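# Push loaded cart through door into taped parking area

## Task

Move the loaded utility cart through the self-closing door and leave it parked in the yellow-taped area, all four of its wheels inside the tape and none resting on the tape itself. Every carton must lie in the cart's top tray without overhanging any tray edge. Nothing the robot picked up may still be gripped or touched by it at the end, and nothing may stay in place only because the robot is holding it. The robot must not fall or finish leaning. When finished, release everything and back away.

## Robot and tools

Robot: a Hello Robot Stretch 3 with one arm. It has a two-wheel base (0.33 m long, 0.34 m wide), a vertical mast carrying a lift, and a telescoping arm that reaches out to the robot's right. The wrist has yaw, pitch and roll, and ends in a two-finger gripper. The gripper cannot move forward by itself; drive the base for that. The base cannot slide sideways. An on-the-spot turn pivots about the midpoint of the drive wheels, 0.05 m behind the front edge. With the arm pulled in and the wrist folded, the wrist pokes 0.06 m past the right side and a turn sweeps a 0.28 m radius; an unfolded, level gripper reaches farther.

Frames: the base frame has its origin on the floor between the drive wheels, x forward, y left, z up. The odometry frame is the base frame where the scene began. hand_pose is reported in the base frame, at the point where closed fingertips meet; with wrist joints at zero its x axis is up, y points back along the arm to the mast, z points rearward.

execute_actions takes "actions", a list run in order (empty list = just report). Each action may hold "robot", "steps" (integer 1 to 450, control steps at 30 per second, default 1) and "until". "robot" is either one command, a list of up to 8 commands and {"pause_s": s} waits (s at most 15 seconds) run in sequence, or {"stop": true}, which brakes everything and clears the queue. A command may contain:
- "base": exactly one of translate_m (metres, a relative move counted from where the base stands when this command begins, positive forward, magnitude at most 1) or rotate_rad (radians, relative turn, positive counter-clockwise/left, magnitude at most 3.2).
- "joints": absolute targets by name; unnamed joints keep their current goal. lift_m 0 to 1.1 (arm height on mast); arm_m 0 to 0.52 (extension); wrist_yaw_rad -1.345 to 4.42 (0 along the arm, positive swings toward the front, 3.0 folded over the base); wrist_pitch_rad -1.57 to 0.451 (0 level, negative tips fingers down); wrist_roll_rad -2.911 to 2.911 (0 fingers side by side); gripper_m -0.089 to 0.179 (larger is wider; the true fingertip gap is 0.007 less when nearly shut, 0.025 less when fully open, zero under 0.007); head_pan_rad -3.953 to 1.73 (0 ahead, positive left, -1.57 faces the arm); head_tilt_rad -1.53 to 0.419 (negative down).
- "contact_limits": {"arm_m": effort percent 1 to 100}, the motor effort at which arm motion halts; lower is gentler, too low halts instantly. It lasts until arm_m's next command.
Motions of base and joints start together and keep going across later actions and while you think. Any new command takes over at once and throws away the rest of an older queue. In a queue, the next entry begins only after the previous one finished "done" (off_target also passes for base and gripper). One invalid number rejects the entire call and nothing runs.

"until" ends an action early when all its conditions hold. Under "robot", give fields such as lift_m, arm_m_goal, base_status, translate_m, queue, queue_left, refusals as [operator, value] with =, !=, <, <=, >, >=, or a status word; {"status": "ended"} waits for all motion and queues to finish. {"any": {"status": "ended"}} fires when any one motion ends. A typical wait: steps 450 with until {"robot": {"status": "ended"}}.

Speed: the base gets 0.30 m/s and 1.9 rad/s only when stowed (lift_m under 0.30, arm_m under 0.03, wrist_yaw_rad over 2.54); otherwise 0.10 m/s and 0.63 rad/s.

Gripper: to grasp, command a gripper_m below the object's width; to let go, open at least 0.02 beyond where the pads made contact. Neither the reading nor "done" proves a grasp; check the cameras.

Wrist safety: fold or unfold the wrist only with lift_m between 0.32 and 0.95, pitch -0.4 and roll near 0; once folded, lift may drop to 0.25. If yaw goes under -0.4, keep pitch at -0.5 or lower.

Result lines: base_status with a bracket showing travelled versus goal; joint_goals; joint_status per joint (moving, done, off_target, contact_stop, time_out, stopped, not_commanded, torque_fault); measured_speeds; refusals, queue (idle/running/done/dropped/stopped) and queue_left. Lines starting refused:, dropped: or replaced: explain rejected goals, abandoned queue entries, or how an earlier motion ended. robot.on_its_own appears when the robot changed a goal itself, a joint is slack after contact, a servo is off, an effort at rest looks loaded, or base_tilt has shifted 3 degrees or more. Also reported: lidar_m (12 distances in 30 degree sectors, first straight ahead, counter-clockwise, plane 0.17 m high, "-" none), wrist_depth_mm and head_depth_mm (7x7 grids in mm), base_odometry and heading, turned_by_wheels and turned_by_imu, base_tilt (forward/right positive, degrees), motor_effort (percent, peak in brackets, positive toward higher values; wheels positive push forward). Each successful call returns images from head_camera, nav_camera and wrist_camera.

zoom_image: "camera" (head_camera 896x504, nav_camera 672x504, wrist_camera 644x364) and "region" [x0, y0, x1, y1] in pixels from the top-left, at most 504 by 504.

finished_scene: pass the current scene number; only call it after every motion has settled, since anything still moving is braked.

Cautions: arm or lift halts on firm contact and then goes limp; do not push again. Pushing something rigid with the gripper above about 0.45 m, or driving while gripping or hooking something fixed, can tip the robot; backing into furniture is riskiest. If base_tilt leans, reverse the last move in small steps, free the gripper, and lower lift_m to about 0.2 if needed. Prolonged hard wrist effort shuts a wrist servo off for 10 s. Avoid drops, slams and hard hits. Loose items may occasionally get nudged. The world keeps running while you think.

Each tool is called after "Call:" as a command line: name --argument value for each argument, lists and objects as JSON in quotes; but a table of rows of numbers goes row by row, as --pt "numbers of a row", without its own name.

## Session

Call:
execute_actions --actions '[]'

Scene clock: 0.00 s.
robot.base_odometry: x=+0.000 y=+0.000 heading=+0.000 (m, m, rad; robot's odometry frame)
robot.turned_by_wheels: +0.000 (rad since the last result)
robot.turned_by_imu: +0.000 (rad since the last result)
robot.base_tilt: forward=+1.1 right=-0.5 (deg)
robot.lidar_m: 0.70 0.77 0.76 0.82 1.22 1.28 1.35 1.79 1.77 0.85 0.66 0.65
robot.head_depth_mm: 623 623 621 620 619 617 617 / 667 664 664 664 663 660 660 / 717 716 714 711 713 711 712 / 775 775 772 770 771 767 767 / 845 843 845 839 837 835 834 / 910 907 910 906 915 914 913 / 848 852 850 855 857 859 863
robot.base_status: not_commanded
robot.joint_positions: lift_m=+0.340 arm_m=+0.003 wrist_yaw_rad=+3.116 wrist_pitch_rad=-0.489 wrist_roll_rad=+0.001 gripper_m=+0.037 head_pan_rad=+0.005 head_tilt_rad=-0.010
robot.joint_goals: lift_m=+0.340 arm_m=+0.003 wrist_yaw_rad=+3.116 wrist_pitch_rad=-0.489 wrist_roll_rad=+0.001 gripper_m=+0.037 head_pan_rad=+0.005 head_tilt_rad=-0.010
robot.joint_status: lift_m=not_commanded arm_m=not_commanded wrist_yaw_rad=not_commanded wrist_pitch_rad=not_commanded wrist_roll_rad=not_commanded gripper_m=not_commanded head_pan_rad=not_commanded head_tilt_rad=not_commanded
robot.measured_speeds: translate_m=+0.000 rotate_rad=+0.000 lift_m=+0.000 arm_m=+0.000 wrist_yaw_rad=+0.000 wrist_pitch_rad=+0.000 wrist_roll_rad=+0.000 head_pan_rad=+0.000 head_tilt_rad=+0.000
robot: refusals=0 queue=idle queue_left=0
robot.motor_effort: left_wheel=+0 right_wheel=+0 lift_m=+19 arm_m=+0 wrist_yaw_rad=+1 wrist_pitch_rad=+4 wrist_roll_rad=+0 gripper_m=+0 head_pan_rad=+0 head_tilt_rad=+2 (%)
robot.hand_pose: x=-0.0158 y=+0.0669 z=+0.3368 quat_wxyz=(+0.180, +0.688, +0.162, +0.684) (m; robot's base frame)
robot.wrist_depth_mm: - - - 967 823 694 612 / - - - - 883 746 659 / 891 892 892 887 884 805 684 / 736 729 739 725 731 705 704 / 622 623 629 622 635 621 610 / 537 550 - - - 528 533 / 474 - - - 463 470 463
pictures: head_camera (sideways: a quarter turn clockwise sets it upright), nav_camera (sideways: a quarter turn counterclockwise sets it upright), wrist_camera
Images, in order (width x height): head_camera 896x504, nav_camera 672x504, wrist_camera 644x364.

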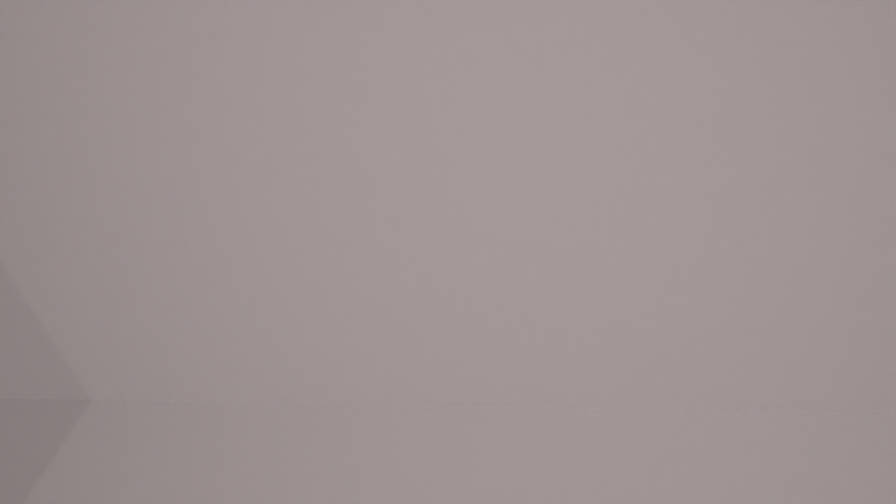

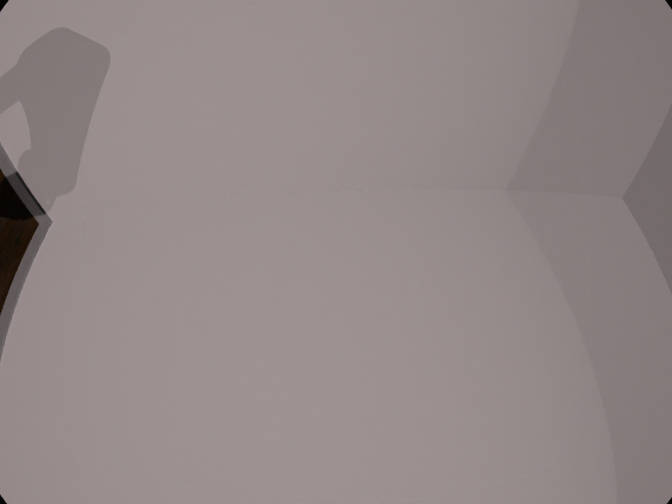

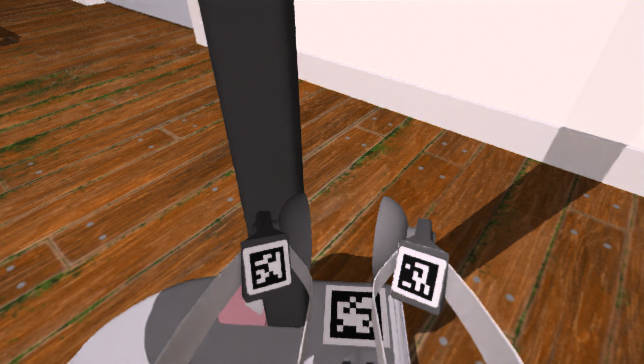

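Facing a corner. Look behind.

Call:
execute_actions --actions '[{"robot":{"joints":{"head_pan_rad":-3.0,"head_tilt_rad":-0.6}},"steps":200,"until":{"robot":{"status":"ended"}}}]'

Scene clock: 3.60 s.
robot.base_odometry: x=+0.000 y=+0.000 heading=+0.000 (m, m, rad; robot's odometry frame)
robot.turned_by_wheels: +0.000 (rad since the last result)
robot.turned_by_imu: -0.001 (rad since the last result)
robot.base_tilt: forward=+1.1 right=-0.5 (deg)
robot.lidar_m: 0.70 0.77 0.76 0.82 1.21 1.28 1.36 1.79 1.77 0.85 0.67 0.65
robot.head_depth_mm: 2898 3239 3026 1670 1732 1504 1271 / 2607 2917 3167 2408 1857 1506 1274 / 2359 2623 2869 2375 1837 1508 1277 / 2128 2331 2586 2356 1846 1508 1266 / 1954 2128 2339 2381 1860 1508 1280 / 1788 1957 2123 2273 1856 1500 1278 / 1683 1811 1965 2115 1856 1504 1271
robot.base_status: not_commanded
robot.joint_positions: lift_m=+0.340 arm_m=+0.003 wrist_yaw_rad=+3.116 wrist_pitch_rad=-0.489 wrist_roll_rad=+0.001 gripper_m=+0.037 head_pan_rad=-2.993 head_tilt_rad=-0.593
robot.joint_goals: lift_m=+0.340 arm_m=+0.003 wrist_yaw_rad=+3.116 wrist_pitch_rad=-0.489 wrist_roll_rad=+0.001 gripper_m=+0.037 head_pan_rad=-3.000 head_tilt_rad=-0.600
robot.joint_status: lift_m=not_commanded arm_m=not_commanded wrist_yaw_rad=not_commanded wrist_pitch_rad=not_commanded wrist_roll_rad=not_commanded gripper_m=not_commanded head_pan_rad=done head_tilt_rad=done
robot.measured_speeds: translate_m=+0.000 rotate_rad=+0.000 lift_m=+0.000 arm_m=+0.000 wrist_yaw_rad=+0.000 wrist_pitch_rad=+0.000 wrist_roll_rad=+0.000 head_pan_rad=+0.000 head_tilt_rad=+0.000
robot: refusals=0 queue=done queue_left=0
robot.motor_effort: left_wheel=-1(1) right_wheel=+0(0) lift_m=+19(19) arm_m=+0(0) wrist_yaw_rad=+0(1) wrist_pitch_rad=+4(4) wrist_roll_rad=+0(1) gripper_m=+0(1) head_pan_rad=-3(42) head_tilt_rad=-2(27) (%)
robot.hand_pose: x=-0.0158 y=+0.0669 z=+0.3368 quat_wxyz=(+0.180, +0.688, +0.162, +0.684) (m; robot's base frame)
robot.wrist_depth_mm: - - - 967 829 708 615 / - - - - 888 746 644 / 903 890 919 915 890 790 698 / 737 744 739 737 736 742 701 / 622 629 623 622 635 610 615 / 537 549 - - - 531 537 / 475 - - - 469 470 464
pictures: head_camera (sideways: a quarter turn clockwise sets it upright), nav_camera (sideways: a quarter turn counterclockwise sets it upright), wrist_camera
camera_calibration (this result's frames):
head_camera: T_world_to_cam=[[0.549492, 0.0974829, -0.829793, 1.09718], [0.166134, -0.986086, -0.00582943, 0.012677], [-0.818815, -0.134654, -0.558042, 0.679679], [0, 0, 0, 1]] pos_world=[-0.048467, -0.00293458, 1.2898]
nav_camera: T_world_to_cam=[[-0.573331, -0.0310006, 0.818737, -1.01646], [-0.13874, 0.988526, -0.0597251, 0.126771], [-0.807492, -0.147834, -0.571054, 0.709915], [0, 0, 0, 1]] pos_world=[0.00807191, -0.051878, 1.24518]
wrist_camera: T_world_to_cam=[[0.999614, 0.0248514, 0.0124408, 0.0202088], [0.0253858, -0.634308, -0.772663, 0.33151], [-0.0113105, 0.772681, -0.634694, 0.325798], [0, 0, 0, 1]] pos_world=[-0.0249318, -0.0419598, 0.462676]
Images, in order (width x height): head_camera 896x504, nav_camera 672x504, wrist_camera 644x364.

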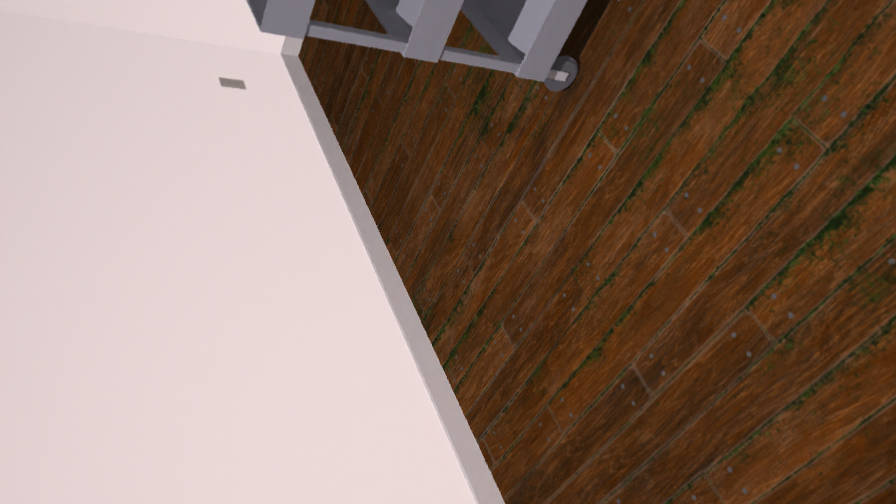

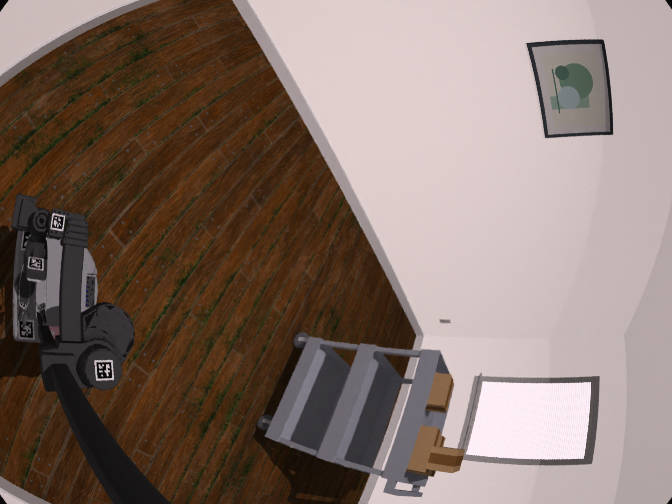

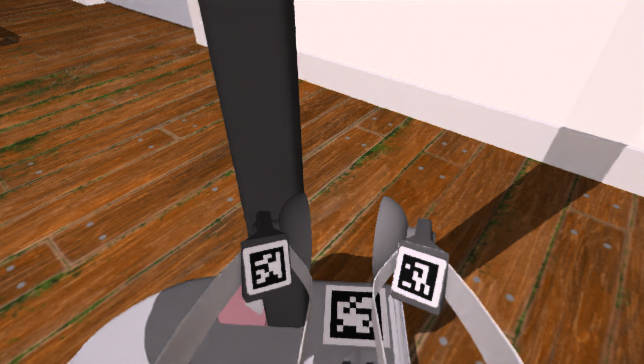

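Call:
execute_actions --actions '[{"robot":{"joints":{"head_pan_rad":-3.9,"head_tilt_rad":-0.5}},"steps":200,"until":{"robot":{"status":"ended"}}}]'

Call:
execute_actions --actions '[{"robot":{"joints":{"head_pan_rad":-2.0,"head_tilt_rad":-0.5}},"steps":200,"until":{"robot":{"status":"ended"}}}]'

Scene clock: 12.17 s.
robot.base_odometry: x=+0.000 y=+0.000 heading=+0.000 (m, m, rad; robot's odometry frame)
robot.turned_by_wheels: +0.000 (rad since the last result)
robot.turned_by_imu: -0.001 (rad since the last result)
robot.base_tilt: forward=+1.1 right=-0.6 (deg)
robot.lidar_m: 0.70 0.78 0.76 0.82 1.22 1.28 1.35 1.80 1.77 0.85 0.67 0.66
robot.head_depth_mm: - - - - - - - / 2324 2430 2651 2680 2137 - - / 2749 2965 3240 2751 2024 1613 1342 / 2708 2977 3245 2755 2032 1608 1343 / 2708 2917 3171 2599 1887 1618 1340 / 2640 2904 1368 1674 1748 1621 1341 / 2650 2823 1345 1757 1734 1619 1333
robot.base_status: not_commanded
robot.joint_positions: lift_m=+0.340 arm_m=+0.003 wrist_yaw_rad=+3.116 wrist_pitch_rad=-0.489 wrist_roll_rad=+0.001 gripper_m=+0.037 head_pan_rad=-3.893 head_tilt_rad=-0.508
robot.joint_goals: lift_m=+0.340 arm_m=+0.003 wrist_yaw_rad=+3.116 wrist_pitch_rad=-0.489 wrist_roll_rad=+0.001 gripper_m=+0.037 head_pan_rad=-3.900 head_tilt_rad=-0.500
robot.joint_status: lift_m=not_commanded arm_m=not_commanded wrist_yaw_rad=not_commanded wrist_pitch_rad=not_commanded wrist_roll_rad=not_commanded gripper_m=not_commanded head_pan_rad=done head_tilt_rad=done
robot.measured_speeds: translate_m=+0.000 rotate_rad=+0.000 lift_m=+0.000 arm_m=+0.000 wrist_yaw_rad=+0.000 wrist_pitch_rad=+0.000 wrist_roll_rad=+0.000 head_pan_rad=+0.000 head_tilt_rad=+0.000
robot: refusals=0 queue=done queue_left=0
robot.motor_effort: left_wheel=+0(0) right_wheel=+1(0) lift_m=+19(19) arm_m=+0(0) wrist_yaw_rad=+0(2) wrist_pitch_rad=+5(4) wrist_roll_rad=+0(0) gripper_m=+1(1) head_pan_rad=-4(44) head_tilt_rad=+4(12) (%)
robot.hand_pose: x=-0.0158 y=+0.0669 z=+0.3368 quat_wxyz=(+0.180, +0.688, +0.162, +0.684) (m; robot's base frame)
robot.wrist_depth_mm: - - - 974 831 696 613 / - - - - 899 751 635 / 893 902 909 907 867 792 676 / 726 737 732 734 719 731 702 / 621 623 622 626 622 622 620 / 542 549 - - - 529 528 / 478 - - - 469 469 471
pictures: head_camera (sideways: a quarter turn clockwise sets it upright), nav_camera (sideways: a quarter turn counterclockwise sets it upright), wrist_camera
camera_calibration (this result's frames):
head_camera: T_world_to_cam=[[0.365041, -0.320449, -0.874104, 1.15609], [-0.669567, -0.742716, -0.00734096, 0.0197434], [-0.646858, 0.587951, -0.485683, 0.584485], [0, 0, 0, 1]] pos_world=[-0.0307209, 0.0414826, 1.29456]
nav_camera: T_world_to_cam=[[-0.328431, 0.381055, 0.864252, -1.0773], [0.684372, 0.726635, -0.0603051, 0.122512], [-0.650975, 0.571663, -0.499432, 0.615777], [0, 0, 0, 1]] pos_world=[-0.0368071, -0.0305285, 1.24599]
wrist_camera: T_world_to_cam=[[0.999614, 0.0248517, 0.0124409, 0.0202088], [0.0253861, -0.634309, -0.772663, 0.33151], [-0.0113107, 0.77268, -0.634694, 0.325798], [0, 0, 0, 1]] pos_world=[-0.0249318, -0.0419598, 0.462676]
Images, in order (width x height): head_camera 896x504, nav_camera 672x504, wrist_camera 644x364.

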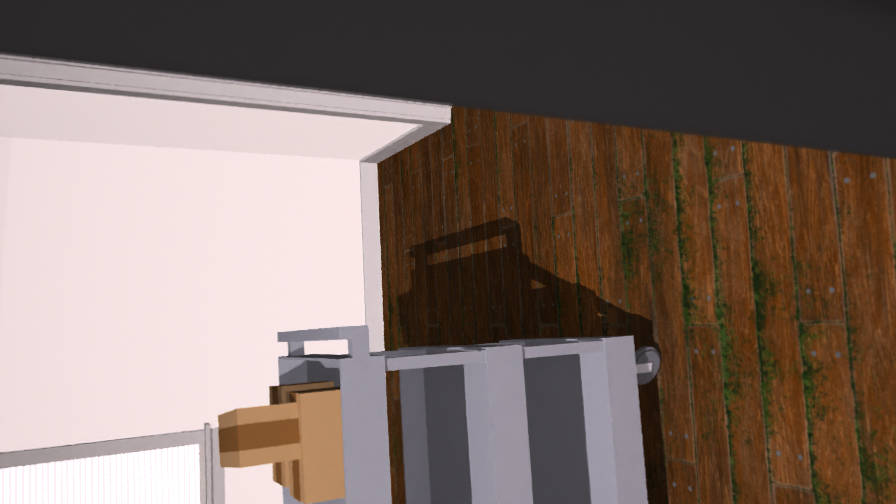

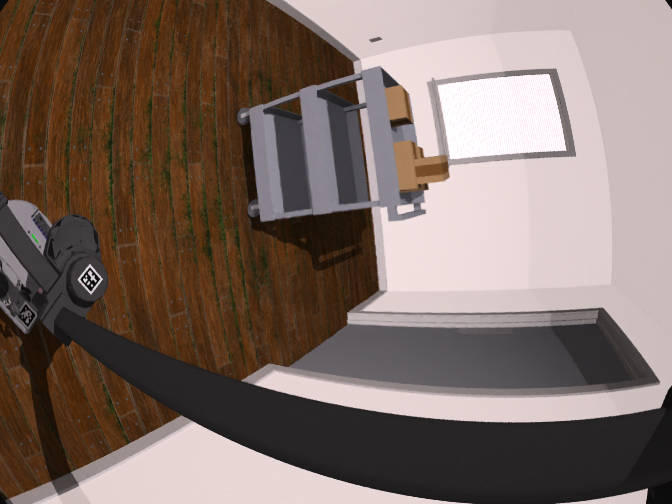

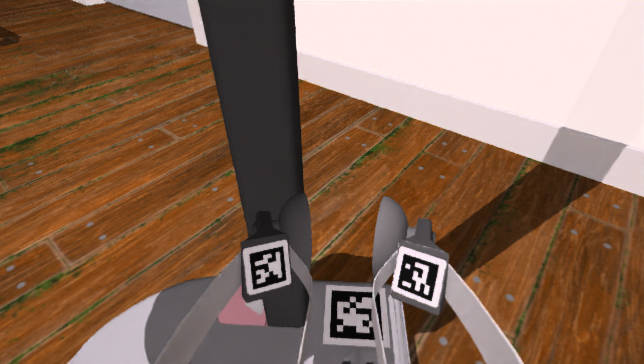

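Scene clock: 13.70 s.
robot.base_odometry: x=+0.000 y=+0.000 heading=+0.000 (m, m, rad; robot's odometry frame)
robot.turned_by_wheels: +0.000 (rad since the last result)
robot.turned_by_imu: +0.000 (rad since the last result)
robot.base_tilt: forward=+1.1 right=-0.7 (deg)
robot.lidar_m: 0.70 0.78 0.76 0.82 1.21 1.28 1.36 1.79 1.76 0.85 0.66 0.65
robot.head_depth_mm: 1470 1573 1707 1894 1989 1614 1330 / 1481 1600 1748 1908 2019 1628 1344 / 1514 1640 1804 1972 2012 1616 1338 / 1552 1682 1810 2035 2047 1626 1331 / 1579 1706 1857 2030 2022 1620 1337 / 1419 1486 1562 1640 1729 1599 1345 / 1152 1198 1249 1291 1347 1401 1312
robot.base_status: not_commanded
robot.joint_positions: lift_m=+0.340 arm_m=+0.003 wrist_yaw_rad=+3.116 wrist_pitch_rad=-0.489 wrist_roll_rad=+0.001 gripper_m=+0.037 head_pan_rad=-2.007 head_tilt_rad=-0.507
robot.joint_goals: lift_m=+0.340 arm_m=+0.003 wrist_yaw_rad=+3.116 wrist_pitch_rad=-0.489 wrist_roll_rad=+0.001 gripper_m=+0.037 head_pan_rad=-2.000 head_tilt_rad=-0.500
robot.joint_status: lift_m=not_commanded arm_m=not_commanded wrist_yaw_rad=not_commanded wrist_pitch_rad=not_commanded wrist_roll_rad=not_commanded gripper_m=not_commanded head_pan_rad=done head_tilt_rad=done
robot.measured_speeds: translate_m=+0.000 rotate_rad=+0.000 lift_m=+0.000 arm_m=+0.000 wrist_yaw_rad=+0.000 wrist_pitch_rad=+0.000 wrist_roll_rad=+0.000 head_pan_rad=+0.000 head_tilt_rad=+0.000
robot: refusals=0 queue=done queue_left=0
robot.motor_effort: left_wheel=-1(1) right_wheel=+0(0) lift_m=+19(19) arm_m=+0(0) wrist_yaw_rad=-1(0) wrist_pitch_rad=+4(4) wrist_roll_rad=+0(0) gripper_m=+0(0) head_pan_rad=+4(43) head_tilt_rad=+4(4) (%)
robot.hand_pose: x=-0.0158 y=+0.0669 z=+0.3368 quat_wxyz=(+0.180, +0.688, +0.162, +0.684) (m; robot's base frame)
robot.wrist_depth_mm: - - - 978 832 694 614 / - - - - 887 748 656 / 897 899 927 881 876 803 701 / 735 737 732 710 727 728 694 / 612 617 626 613 637 604 611 / 535 544 - - - 528 528 / 474 - - - 468 471 470
pictures: head_camera (sideways: a quarter turn clockwise sets it upright), nav_camera (sideways: a quarter turn counterclockwise sets it upright), wrist_camera
camera_calibration (this result's frames):
head_camera: T_world_to_cam=[[0.191642, 0.446168, -0.874189, 1.15726], [0.913503, -0.406765, -0.00734405, 0.0100907], [-0.358866, -0.797168, -0.485529, 0.582528], [0, 0, 0, 1]] pos_world=[-0.0219473, -0.0478548, 1.29457]
nav_camera: T_world_to_cam=[[-0.260604, -0.430119, 0.86434, -1.07783], [-0.902801, 0.42581, -0.0603059, 0.132195], [-0.342106, -0.796042, -0.49928, 0.613694], [0, 0, 0, 1]] pos_world=[0.0484071, -0.0313581, 1.24599]
wrist_camera: T_world_to_cam=[[0.999614, 0.0248514, 0.0124408, 0.0202088], [0.0253858, -0.634308, -0.772663, 0.33151], [-0.0113105, 0.772681, -0.634694, 0.325798], [0, 0, 0, 1]] pos_world=[-0.0249318, -0.0419598, 0.462676]
Images, in order (width x height): head_camera 896x504, nav_camera 672x504, wrist_camera 644x364.

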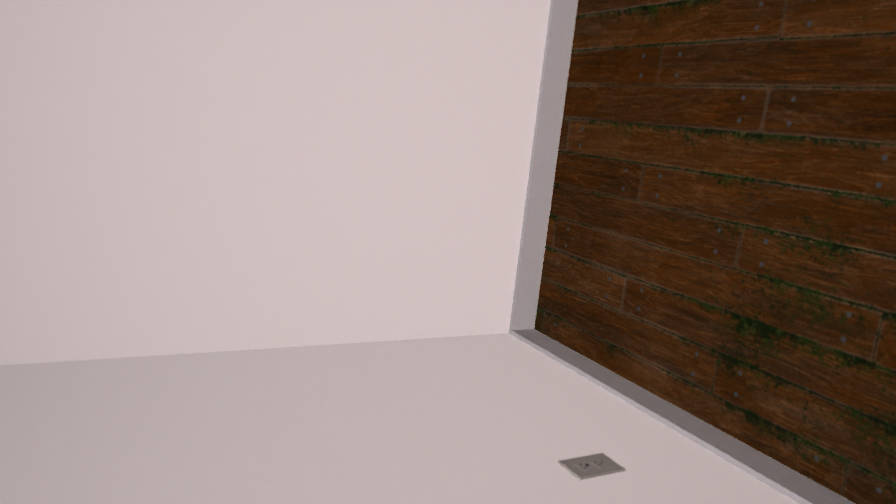

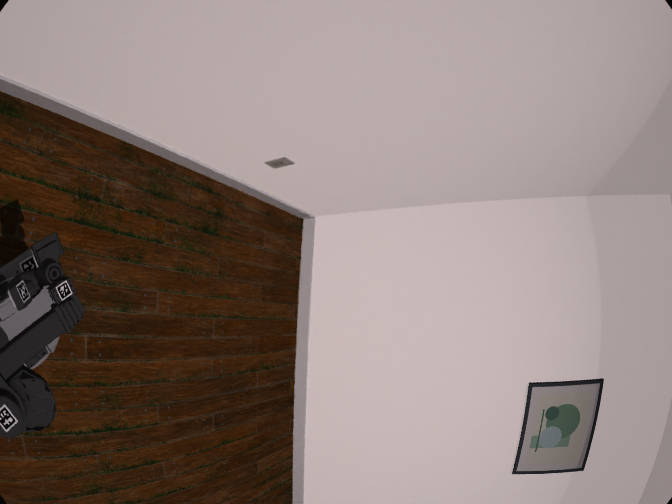

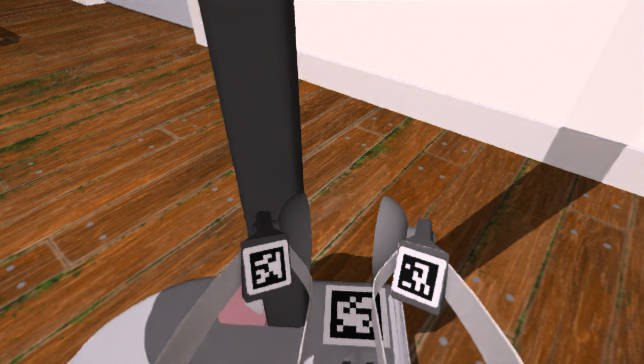

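Call:
execute_actions --actions '[{"robot":[{"joints":{"lift_m":0.25,"head_pan_rad":-0.7,"head_tilt_rad":-0.5}},{"base":{"rotate_rad":2.44}},{"base":{"translate_m":0.6}}],"steps":450,"until":{"robot":{"status":"ended"}}}]'

Scene clock: 27.07 s.
robot.base_odometry: x=-0.458 y=+0.387 heading=+2.440 (m, m, rad; robot's odometry frame)
robot.turned_by_wheels: +2.440 (rad since the last result)
robot.turned_by_imu: +2.441 (rad since the last result)
robot.base_tilt: forward=+1.3 right=-0.7 (deg)
robot.lidar_m: 0.86 0.70 0.87 1.83 1.85 1.34 1.24 1.12 0.75 0.70 0.71 0.91
robot.head_depth_mm: 642 687 735 789 854 929 1019 / 693 746 803 865 945 1036 1152 / 753 811 881 962 1055 1175 1274 / 814 881 963 1073 1202 1360 1336 / 1016 1115 1231 1378 1553 1611 1342 / 1135 1260 1407 1599 1829 1619 1336 / 1282 1444 1626 1877 1989 1608 1331
robot.base_status: done (translate_m +0.6000 of +0.6000)
robot.joint_positions: lift_m=+0.250 arm_m=+0.003 wrist_yaw_rad=+3.116 wrist_pitch_rad=-0.489 wrist_roll_rad=+0.001 gripper_m=+0.037 head_pan_rad=-0.707 head_tilt_rad=-0.507
robot.joint_goals: lift_m=+0.250 arm_m=+0.003 wrist_yaw_rad=+3.116 wrist_pitch_rad=-0.489 wrist_roll_rad=+0.001 gripper_m=+0.037 head_pan_rad=-0.700 head_tilt_rad=-0.500
robot.joint_status: lift_m=done arm_m=not_commanded wrist_yaw_rad=not_commanded wrist_pitch_rad=not_commanded wrist_roll_rad=not_commanded gripper_m=not_commanded head_pan_rad=done head_tilt_rad=done
robot.measured_speeds: translate_m=+0.000 rotate_rad=+0.000 lift_m=+0.000 arm_m=+0.000 wrist_yaw_rad=+0.000 wrist_pitch_rad=+0.000 wrist_roll_rad=+0.000 head_pan_rad=+0.000 head_tilt_rad=+0.000
robot: refusals=0 queue=done queue_left=0
robot.motor_effort: left_wheel=-2(6) right_wheel=+4(14) lift_m=+13(20) arm_m=+0(0) wrist_yaw_rad=+1(0) wrist_pitch_rad=+4(4) wrist_roll_rad=+0(0) gripper_m=+1(0) head_pan_rad=+3(42) head_tilt_rad=+3(5) (%)
robot.hand_pose: x=-0.0158 y=+0.0669 z=+0.2475 quat_wxyz=(+0.180, +0.688, +0.162, +0.684) (m; robot's base frame)
robot.wrist_depth_mm: - - - - - - - / 942 956 930 918 947 945 861 / 717 713 742 717 706 714 707 / 598 593 591 596 594 583 582 / 502 520 - - 507 494 491 / 447 - - - - 429 434 / - - - - 378 379 378
pictures: head_camera (sideways: a quarter turn clockwise sets it upright), nav_camera (sideways: a quarter turn counterclockwise sets it upright), wrist_camera
camera_calibration (this result's frames):
head_camera: T_world_to_cam=[[-0.378133, 0.303366, -0.874634, 1.16131], [0.636061, 0.771603, -0.00736011, 0.011804], [0.672638, -0.559104, -0.484728, 0.575193], [0, 0, 0, 1]] pos_world=[0.0447261, -0.0398183, 1.29462]
nav_camera: T_world_to_cam=[[0.344248, -0.365539, 0.864798, -1.08212], [-0.651507, -0.756242, -0.0603098, 0.130667], [0.676041, -0.54266, -0.498485, 0.60645], [0, 0, 0, 1]] pos_world=[0.0476611, 0.032357, 1.246]
wrist_camera: T_world_to_cam=[[0.999614, 0.0248513, 0.0124404, 0.0213212], [0.0253854, -0.634309, -0.772663, 0.262457], [-0.0113106, 0.77268, -0.634695, 0.269114], [0, 0, 0, 1]] pos_world=[-0.0249317, -0.04199, 0.373331]
Images, in order (width x height): head_camera 896x504, nav_camera 672x504, wrist_camera 644x364.

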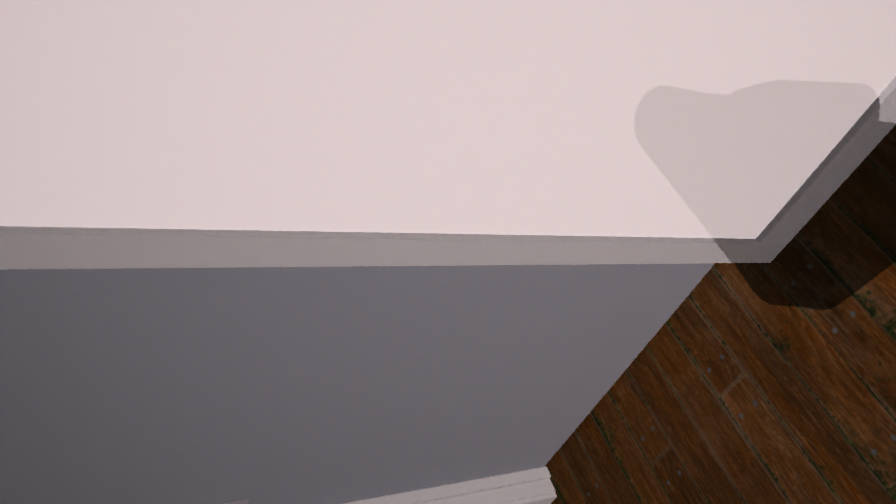

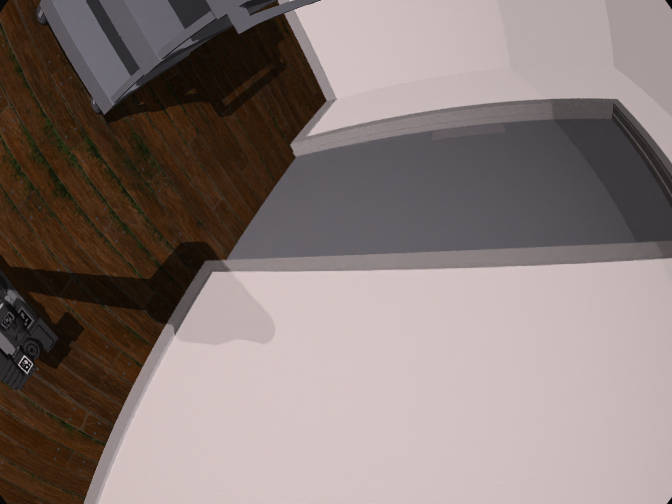

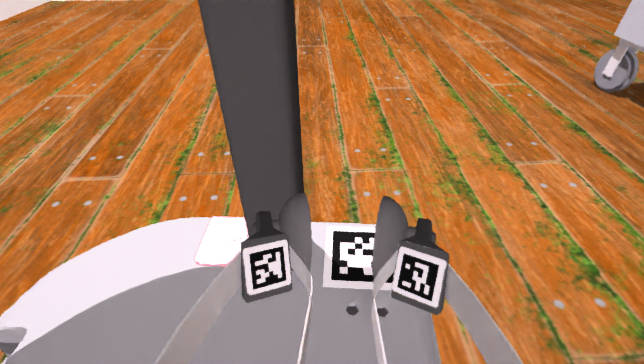

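Call:
execute_actions --actions '[{"robot":{"base":{"rotate_rad":0.116},"joints":{"head_pan_rad":0.45,"head_tilt_rad":-0.75}},"steps":450,"until":{"robot":{"status":"ended"}}}]'

Scene clock: 38.90 s.
robot.base_odometry: x=-0.458 y=+0.387 heading=+2.556 (m, m, rad; robot's odometry frame)
robot.turned_by_wheels: +0.116 (rad since the last result)
robot.turned_by_imu: +0.115 (rad since the last result)
robot.base_tilt: forward=+1.0 right=-0.7 (deg)
robot.lidar_m: 0.70 0.71 0.96 1.83 1.75 1.29 1.24 0.99 0.73 0.70 0.73 0.99
robot.head_depth_mm: 2189 2282 926 1815 1584 1357 1185 / 2191 798 836 1115 1305 1327 1180 / 2377 829 845 1221 1313 1306 1181 / 2540 1207 876 1225 1379 1365 1187 / 2660 964 949 1227 1442 1367 1182 / 2557 1020 1006 1263 1493 1360 1195 / 2269 2374 1065 1848 1608 1351 1186
robot.base_status: done (rotate_rad +0.1159 of +0.1160)
robot.joint_positions: lift_m=+0.250 arm_m=+0.003 wrist_yaw_rad=+3.116 wrist_pitch_rad=-0.489 wrist_roll_rad=+0.001 gripper_m=+0.037 head_pan_rad=+0.443 head_tilt_rad=-0.740
robot.joint_goals: lift_m=+0.250 arm_m=+0.003 wrist_yaw_rad=+3.116 wrist_pitch_rad=-0.489 wrist_roll_rad=+0.001 gripper_m=+0.037 head_pan_rad=+0.450 head_tilt_rad=-0.750
robot.joint_status: lift_m=done arm_m=not_commanded wrist_yaw_rad=not_commanded wrist_pitch_rad=not_commanded wrist_roll_rad=not_commanded gripper_m=not_commanded head_pan_rad=done head_tilt_rad=done
robot.measured_speeds: translate_m=+0.000 rotate_rad=+0.000 lift_m=+0.000 arm_m=+0.000 wrist_yaw_rad=+0.000 wrist_pitch_rad=+0.000 wrist_roll_rad=+0.000 head_pan_rad=+0.000 head_tilt_rad=+0.000
robot: refusals=0 queue=done queue_left=0
robot.motor_effort: left_wheel=-3(7) right_wheel=+4(11) lift_m=+13(13) arm_m=+0(0) wrist_yaw_rad=+1(1) wrist_pitch_rad=+4(4) wrist_roll_rad=+0(0) gripper_m=+0(1) head_pan_rad=+3(44) head_tilt_rad=-3(17) (%)
robot.hand_pose: x=-0.0158 y=+0.0669 z=+0.2475 quat_wxyz=(+0.180, +0.688, +0.162, +0.684) (m; robot's base frame)
robot.wrist_depth_mm: - - - - - - - / 939 936 942 922 922 927 920 / 738 726 725 724 723 710 719 / 589 582 589 585 592 580 583 / 499 514 - - 510 495 494 / 445 - - - - 428 430 / - - - - 379 377 378
pictures: head_camera (sideways: a quarter turn clockwise sets it upright), nav_camera (sideways: a quarter turn counterclockwise sets it upright), wrist_camera
camera_calibration (this result's frames):
head_camera: T_world_to_cam=[[-0.602681, -0.302285, -0.738512, 0.985221], [-0.445292, 0.89538, -0.00310182, 0.0128548], [0.662186, 0.326984, -0.674233, 0.821795], [0, 0, 0, 1]] pos_world=[0.0553165, 0.0175935, 1.28172]
nav_camera: T_world_to_cam=[[0.643151, 0.244798, 0.725556, -0.902418], [0.411321, -0.909663, -0.0576909, 0.120756], [0.645888, 0.335541, -0.685741, 0.850239], [0, 0, 0, 1]] pos_world=[-0.0184381, 0.0454682, 1.24476]
wrist_camera: T_world_to_cam=[[0.999614, 0.0248512, 0.0124404, 0.0213213], [0.0253854, -0.634309, -0.772663, 0.262457], [-0.0113106, 0.77268, -0.634695, 0.269114], [0, 0, 0, 1]] pos_world=[-0.0249317, -0.0419903, 0.373331]
Images, in order (width x height): head_camera 896x504, nav_camera 672x504, wrist_camera 644x364.

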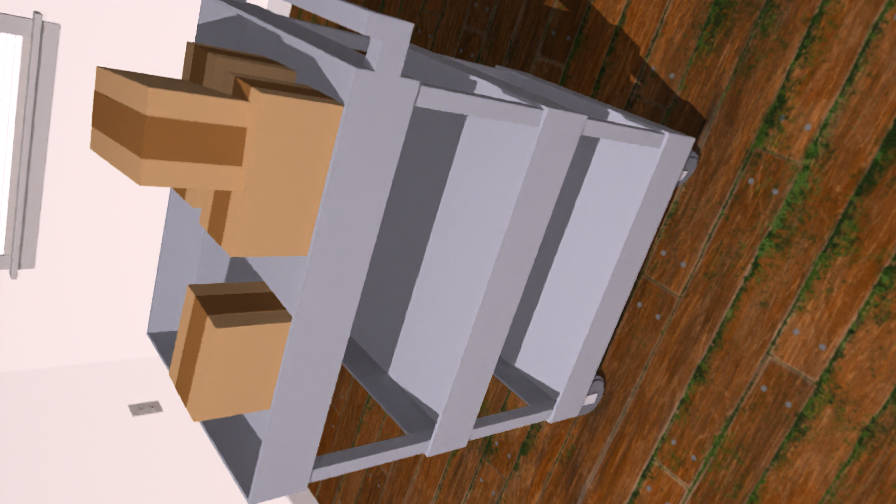

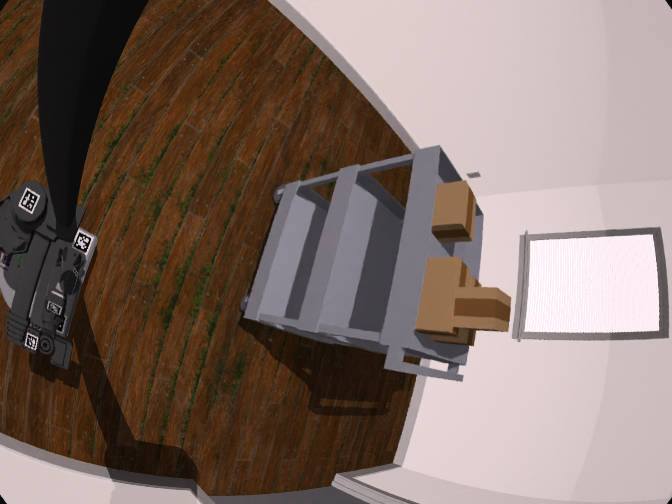

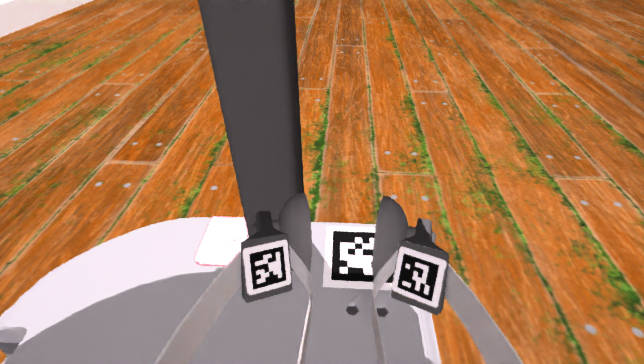

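Call:
execute_actions --actions '[{"robot":[{"base":{"rotate_rad":1.16}},{"base":{"translate_m":0.5}},{"base":{"rotate_rad":0.41},"joints":{"lift_m":0.4,"wrist_pitch_rad":-0.4,"head_pan_rad":-1.57,"head_tilt_rad":-0.9}},{"joints":{"wrist_yaw_rad":0,"gripper_m":0.0}},{"joints":{"wrist_pitch_rad":0,"lift_m":0.2}}],"steps":450,"until":{"robot":{"status":"ended"}}}]'

Scene clock: 79.97 s.
robot.base_odometry: x=-0.878 y=+0.116 heading=-2.158 (m, m, rad; robot's odometry frame)
robot.turned_by_wheels: +1.570 (rad since the last result)
robot.turned_by_imu: +1.569 (rad since the last result)
robot.base_tilt: forward=+1.0 right=-0.7 (deg)
robot.lidar_m: 1.37 1.42 1.51 1.44 1.50 1.20 1.16 1.19 0.50 0.48 0.49 1.43
robot.head_depth_mm: 603 601 672 963 964 1245 1126 / 659 646 672 986 959 1227 1138 / 2137 738 706 984 965 1232 1150 / 2149 900 739 983 965 1233 1134 / 2160 692 672 985 965 1227 1138 / 2168 696 681 990 968 1257 1140 / 2168 872 718 714 1396 1281 1140
robot.base_status: done (rotate_rad +0.4099 of +0.4100)
robot.joint_positions: lift_m=+0.200 arm_m=+0.003 wrist_yaw_rad=+0.003 wrist_pitch_rad=-0.025 wrist_roll_rad=+0.001 gripper_m=+0.000 head_pan_rad=-1.563 head_tilt_rad=-0.889
robot.joint_goals: lift_m=+0.200 arm_m=+0.003 wrist_yaw_rad=+0.000 wrist_pitch_rad=+0.000 wrist_roll_rad=+0.001 gripper_m=+0.000 head_pan_rad=-1.570 head_tilt_rad=-0.900
robot.joint_status: lift_m=done arm_m=not_commanded wrist_yaw_rad=done wrist_pitch_rad=done wrist_roll_rad=not_commanded gripper_m=done head_pan_rad=done head_tilt_rad=done
robot.measured_speeds: translate_m=+0.000 rotate_rad=+0.000 lift_m=+0.000 arm_m=+0.000 wrist_yaw_rad=+0.000 wrist_pitch_rad=+0.000 wrist_roll_rad=+0.000 head_pan_rad=+0.000 head_tilt_rad=+0.000
robot: refusals=0 queue=done queue_left=0
robot.motor_effort: left_wheel=-2(8) right_wheel=+4(13) lift_m=+13(28) arm_m=+0(0) wrist_yaw_rad=-2(4) wrist_pitch_rad=+7(8) wrist_roll_rad=+0(0) gripper_m=-3(88) head_pan_rad=-4(38) head_tilt_rad=-4(17) (%)
robot.hand_pose: x=-0.0207 y=-0.4035 z=+0.3085 quat_wxyz=(+0.707, +0.010, -0.707, -0.008) (m; robot's base frame)
robot.wrist_depth_mm: - 395 383 366 355 341 334 / - - - - - - - / - - - - - - - / - - 716 722 701 - - / 862 497 578 - 659 568 - / 335 416 417 263 449 439 390 / 279 277 272 268 268 260 258
pictures: head_camera (sideways: a quarter turn clockwise sets it upright), nav_camera (sideways: a quarter turn counterclockwise sets it upright), wrist_camera
camera_calibration (this result's frames):
head_camera: T_world_to_cam=[[-0.021082, 0.775883, -0.630524, 0.840952], [0.999637, 0.0269242, -0.000292312, 0.000382753], [0.0167495, -0.630302, -0.77617, 0.958301], [0, 0, 0, 1]] pos_world=[0.00129521, -0.0484723, 1.27405]
nav_camera: T_world_to_cam=[[-0.0481197, -0.78632, 0.615943, -0.755368], [-0.998349, 0.0185003, -0.054377, 0.12503], [0.0313626, -0.617542, -0.785912, 0.984257], [0, 0, 0, 1]] pos_world=[0.0576068, 0.0115464, 1.2456]
wrist_camera: T_world_to_cam=[[-0.998514, -0.0428197, 0.0337167, -0.0380151], [-0.0423789, 0.221022, -0.974348, 0.417333], [0.0342691, -0.974328, -0.222509, -0.159921], [0, 0, 0, 1]] pos_world=[-0.0147922, -0.249683, 0.372325]
Images, in order (width x height): head_camera 896x504, nav_camera 672x504, wrist_camera 644x364.

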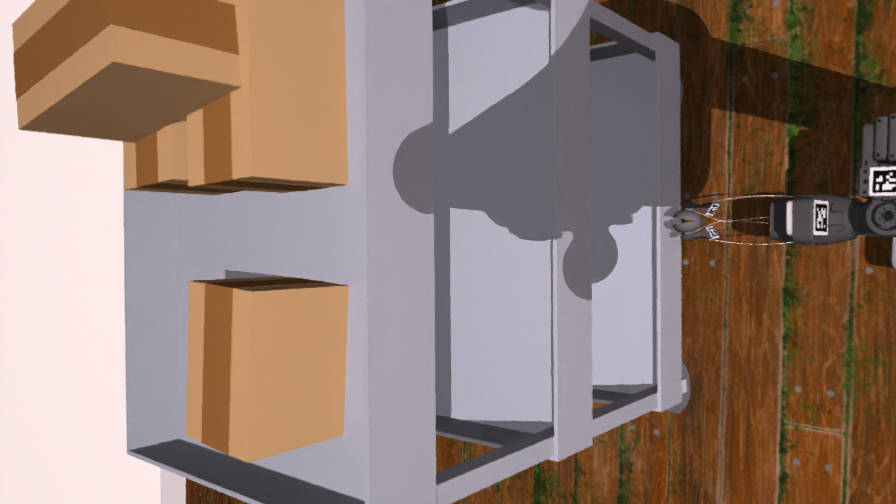

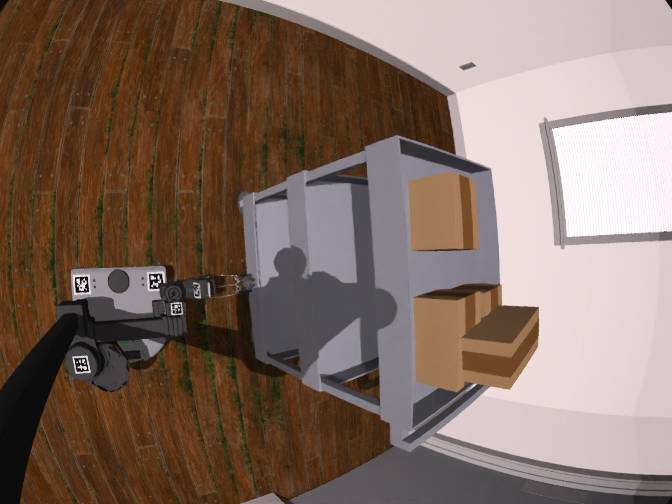

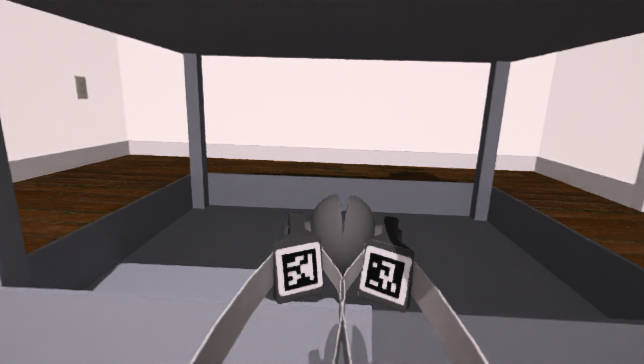

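Call:
execute_actions --actions '[{"robot":{"base":{"translate_m":-0.14},"joints":{"lift_m":0.85,"gripper_m":0.15,"head_tilt_rad":-0.6}},"steps":450,"until":{"robot":{"status":"ended"}}}]'

Scene clock: 94.43 s.
robot.base_odometry: x=-0.801 y=+0.232 heading=-2.158 (m, m, rad; robot's odometry frame)
robot.turned_by_wheels: +0.000 (rad since the last result)
robot.turned_by_imu: -0.002 (rad since the last result)
robot.base_tilt: forward=+1.2 right=-0.4 (deg)
robot.lidar_m: 1.51 1.56 1.51 1.44 1.46 1.06 1.02 1.05 0.50 0.48 0.50 1.57
robot.head_depth_mm: 1996 2188 2447 863 644 1451 - / 1992 2202 2358 794 644 898 - / 2004 2206 642 666 645 - - / 2003 2214 722 679 645 969 1047 / 2011 2196 2417 798 672 945 1043 / 2010 2227 2392 824 646 947 1049 / 2008 2229 2402 692 645 939 1042
robot.base_status: done (translate_m -0.1400 of -0.1400)
robot.joint_positions: lift_m=+0.850 arm_m=+0.003 wrist_yaw_rad=+0.003 wrist_pitch_rad=-0.024 wrist_roll_rad=+0.001 gripper_m=+0.150 head_pan_rad=-1.563 head_tilt_rad=-0.606
robot.joint_goals: lift_m=+0.850 arm_m=+0.003 wrist_yaw_rad=+0.000 wrist_pitch_rad=+0.000 wrist_roll_rad=+0.001 gripper_m=+0.150 head_pan_rad=-1.570 head_tilt_rad=-0.600
robot.joint_status: lift_m=done arm_m=not_commanded wrist_yaw_rad=done wrist_pitch_rad=done wrist_roll_rad=not_commanded gripper_m=done head_pan_rad=done head_tilt_rad=done
robot.measured_speeds: translate_m=+0.000 rotate_rad=+0.000 lift_m=+0.000 arm_m=+0.000 wrist_yaw_rad=+0.000 wrist_pitch_rad=+0.000 wrist_roll_rad=+0.000 head_pan_rad=+0.000 head_tilt_rad=+0.000
robot: refusals=0 queue=done queue_left=0
robot.motor_effort: left_wheel=-2(7) right_wheel=+4(5) lift_m=+25(26) arm_m=+0(1) wrist_yaw_rad=-3(1) wrist_pitch_rad=+7(7) wrist_roll_rad=+0(0) gripper_m=+0(91) head_pan_rad=-3(4) head_tilt_rad=+3(22) (%)
robot.hand_pose: x=-0.0207 y=-0.4036 z=+0.9580 quat_wxyz=(+0.707, +0.010, -0.707, -0.008) (m; robot's base frame)
robot.wrist_depth_mm: - - - - - - - / - - - - - - - / - - - 357 367 - - / - 455 729 372 380 - - / 388 375 479 365 369 522 - / 396 276 386 378 377 393 - / 286 281 277 274 272 265 266
pictures: head_camera (sideways: a quarter turn clockwise sets it upright), nav_camera (sideways: a quarter turn counterclockwise sets it upright), wrist_camera
camera_calibration (this result's frames):
head_camera: T_world_to_cam=[[-0.0192985, 0.569117, -0.82203, 1.09053], [0.999651, 0.0258381, -0.00557991, 0.00726763], [0.0180641, -0.82185, -0.569417, 0.689373], [0, 0, 0, 1]] pos_world=[0.00132762, -0.0542653, 1.28903]
nav_camera: T_world_to_cam=[[-0.0498775, -0.583213, 0.810787, -1.00929], [-0.99822, 0.00252683, -0.0595903, 0.131838], [0.0327051, -0.812316, -0.5823, 0.719422], [0, 0, 0, 1]] pos_world=[0.0577335, -0.00456422, 1.24509]
wrist_camera: T_world_to_cam=[[-0.998515, -0.0427551, 0.0337593, -0.0599379], [-0.0423693, 0.219975, -0.974585, 1.05], [0.0342422, -0.974568, -0.22146, -0.0165326], [0, 0, 0, 1]] pos_world=[-0.0147952, -0.249647, 1.02167]
Images, in order (width x height): head_camera 896x504, nav_camera 672x504, wrist_camera 644x364.

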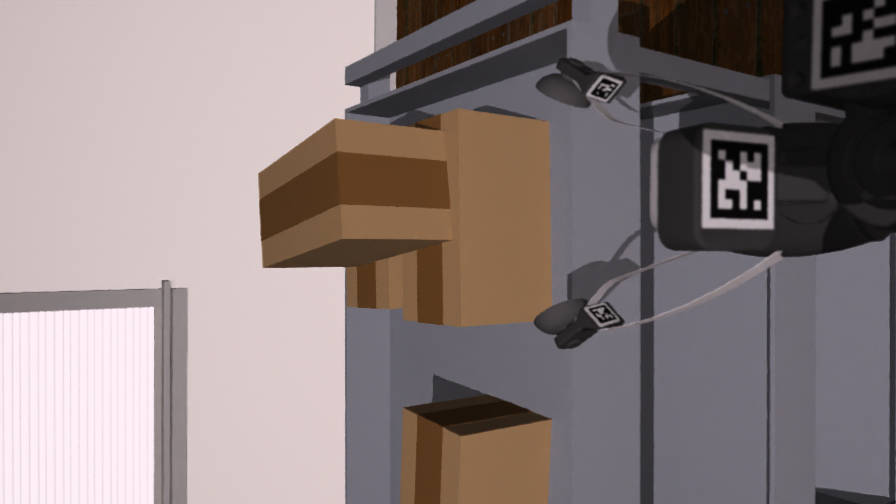

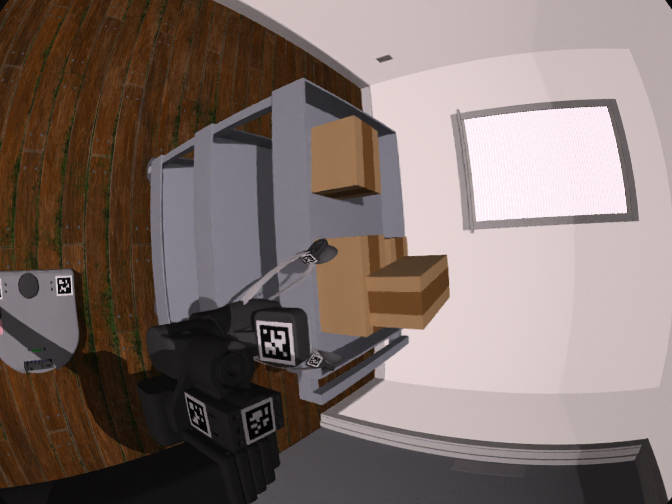

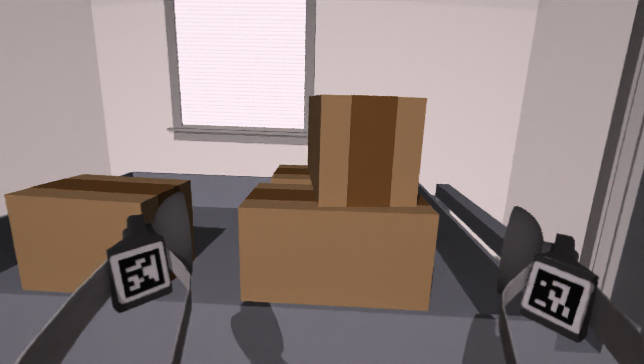

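Call:
execute_actions --actions '[{"robot":[{"base":{"translate_m":0.12},"joints":{"lift_m":0.065,"gripper_m":0.0,"head_tilt_rad":-0.9}},{"joints":{"arm_m":0.3},"contact_limits":{"arm_m":60}}],"steps":450,"until":{"robot":{"status":"ended"}}}]'

Scene clock: 107.00 s.
robot.base_odometry: x=-0.867 y=+0.132 heading=-2.158 (m, m, rad; robot's odometry frame)
robot.turned_by_wheels: +0.000 (rad since the last result)
robot.turned_by_imu: -0.002 (rad since the last result)
robot.base_tilt: forward=+1.1 right=-0.4 (deg)
robot.lidar_m: 1.39 1.44 1.50 1.44 1.50 1.18 1.13 1.17 0.50 0.48 0.49 1.44
robot.head_depth_mm: 602 602 674 963 954 1245 1138 / 629 629 673 983 959 1226 1131 / 2084 717 690 983 965 1227 1151 / 2166 900 746 986 967 1230 1132 / 2139 863 688 986 972 1231 1139 / 2147 694 677 986 968 1230 1137 / 2151 826 713 740 1370 1269 1142
robot.base_status: done (translate_m +0.1200 of +0.1200)
robot.joint_positions: lift_m=+0.076 arm_m=+0.003 wrist_yaw_rad=-0.005 wrist_pitch_rad=-0.019 wrist_roll_rad=+0.001 gripper_m=+0.000 head_pan_rad=-1.563 head_tilt_rad=-0.889
robot.joint_goals: lift_m=+0.076 arm_m=+0.003 wrist_yaw_rad=+0.000 wrist_pitch_rad=+0.000 wrist_roll_rad=+0.001 gripper_m=+0.000 head_pan_rad=-1.570 head_tilt_rad=-0.900
robot.joint_status: lift_m=contact_stop arm_m=not_commanded wrist_yaw_rad=done wrist_pitch_rad=done wrist_roll_rad=not_commanded gripper_m=done head_pan_rad=done head_tilt_rad=done
robot.measured_speeds: translate_m=+0.000 rotate_rad=+0.000 lift_m=+0.022 arm_m=+0.000 wrist_yaw_rad=+0.000 wrist_pitch_rad=+0.000 wrist_roll_rad=+0.000 head_pan_rad=+0.000 head_tilt_rad=+0.000
robot: refusals=0 queue=dropped queue_left=0
robot.on_its_own: lift_m is slack since a contact_stop, until your next command for it (your +0.065 is given up)
robot.motor_effort: left_wheel=-3(3) right_wheel=+4(8) lift_m=-9(42) arm_m=+1(0) wrist_yaw_rad=+3(4) wrist_pitch_rad=+6(7) wrist_roll_rad=+1(0) gripper_m=-3(90) head_pan_rad=-3(3) head_tilt_rad=-4(22) (%)
robot.hand_pose: x=-0.0226 y=-0.4036 z=+0.1861 quat_wxyz=(+0.707, +0.005, -0.707, -0.009) (m; robot's base frame)
robot.wrist_depth_mm: - - - - - - - / - - - - - - - / 434 548 698 694 698 646 - / 247 244 241 239 236 235 233 / 258 253 250 - 243 244 239 / 435 468 455 429 439 313 294 / 335 370 368 376 379 333 305
pictures: head_camera (sideways: a quarter turn clockwise sets it upright), nav_camera (sideways: a quarter turn counterclockwise sets it upright), wrist_camera
ARM HIT: the arm struck its own base hard.
dropped: robot: command 0 of its queue: lift_m: contact_stop
camera_calibration (this result's frames):
head_camera: T_world_to_cam=[[-0.0208339, 0.775774, -0.630667, 0.841137], [0.999646, 0.0266056, -0.000295801, 0.000387242], [0.0165498, -0.63045, -0.776054, 0.958152], [0, 0, 0, 1]] pos_world=[0.00127981, -0.0484759, 1.27405]
nav_camera: T_world_to_cam=[[-0.0483711, -0.786191, 0.616087, -0.755554], [-0.998343, 0.0188084, -0.0543818, 0.125036], [0.0311669, -0.617697, -0.785799, 0.98411], [0, 0, 0, 1]] pos_world=[0.0576106, 0.0115196, 1.2456]
wrist_camera: T_world_to_cam=[[-0.998809, -0.0350257, 0.0339773, -0.0327385], [-0.0407395, 0.215239, -0.975711, 0.295939], [0.0268617, -0.975933, -0.216409, -0.189123], [0, 0, 0, 1]] pos_world=[-0.0155629, -0.249415, 0.248935]
Images, in order (width x height): head_camera 896x504, nav_camera 672x504, wrist_camera 644x364.

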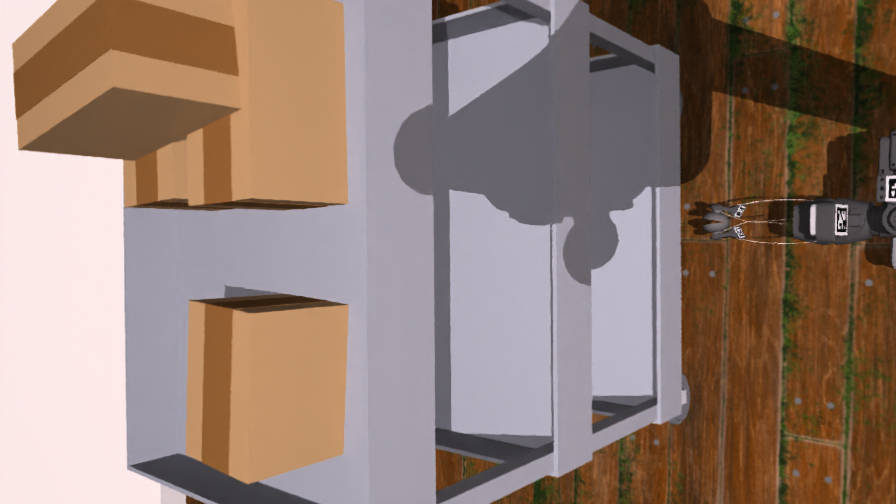

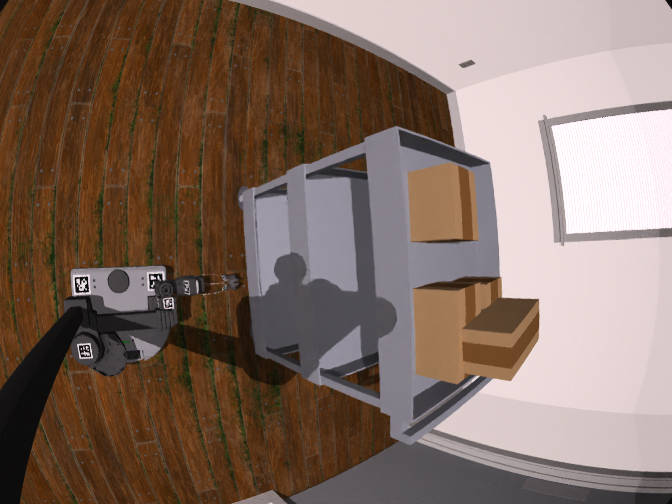

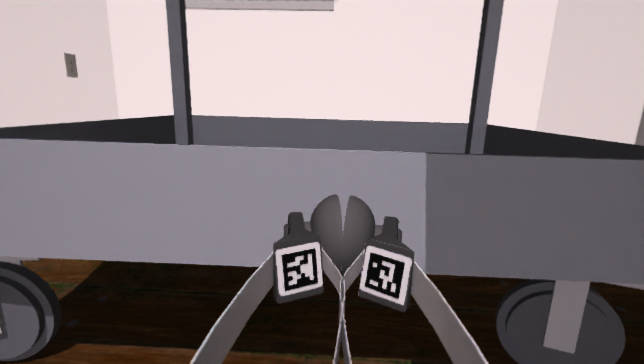

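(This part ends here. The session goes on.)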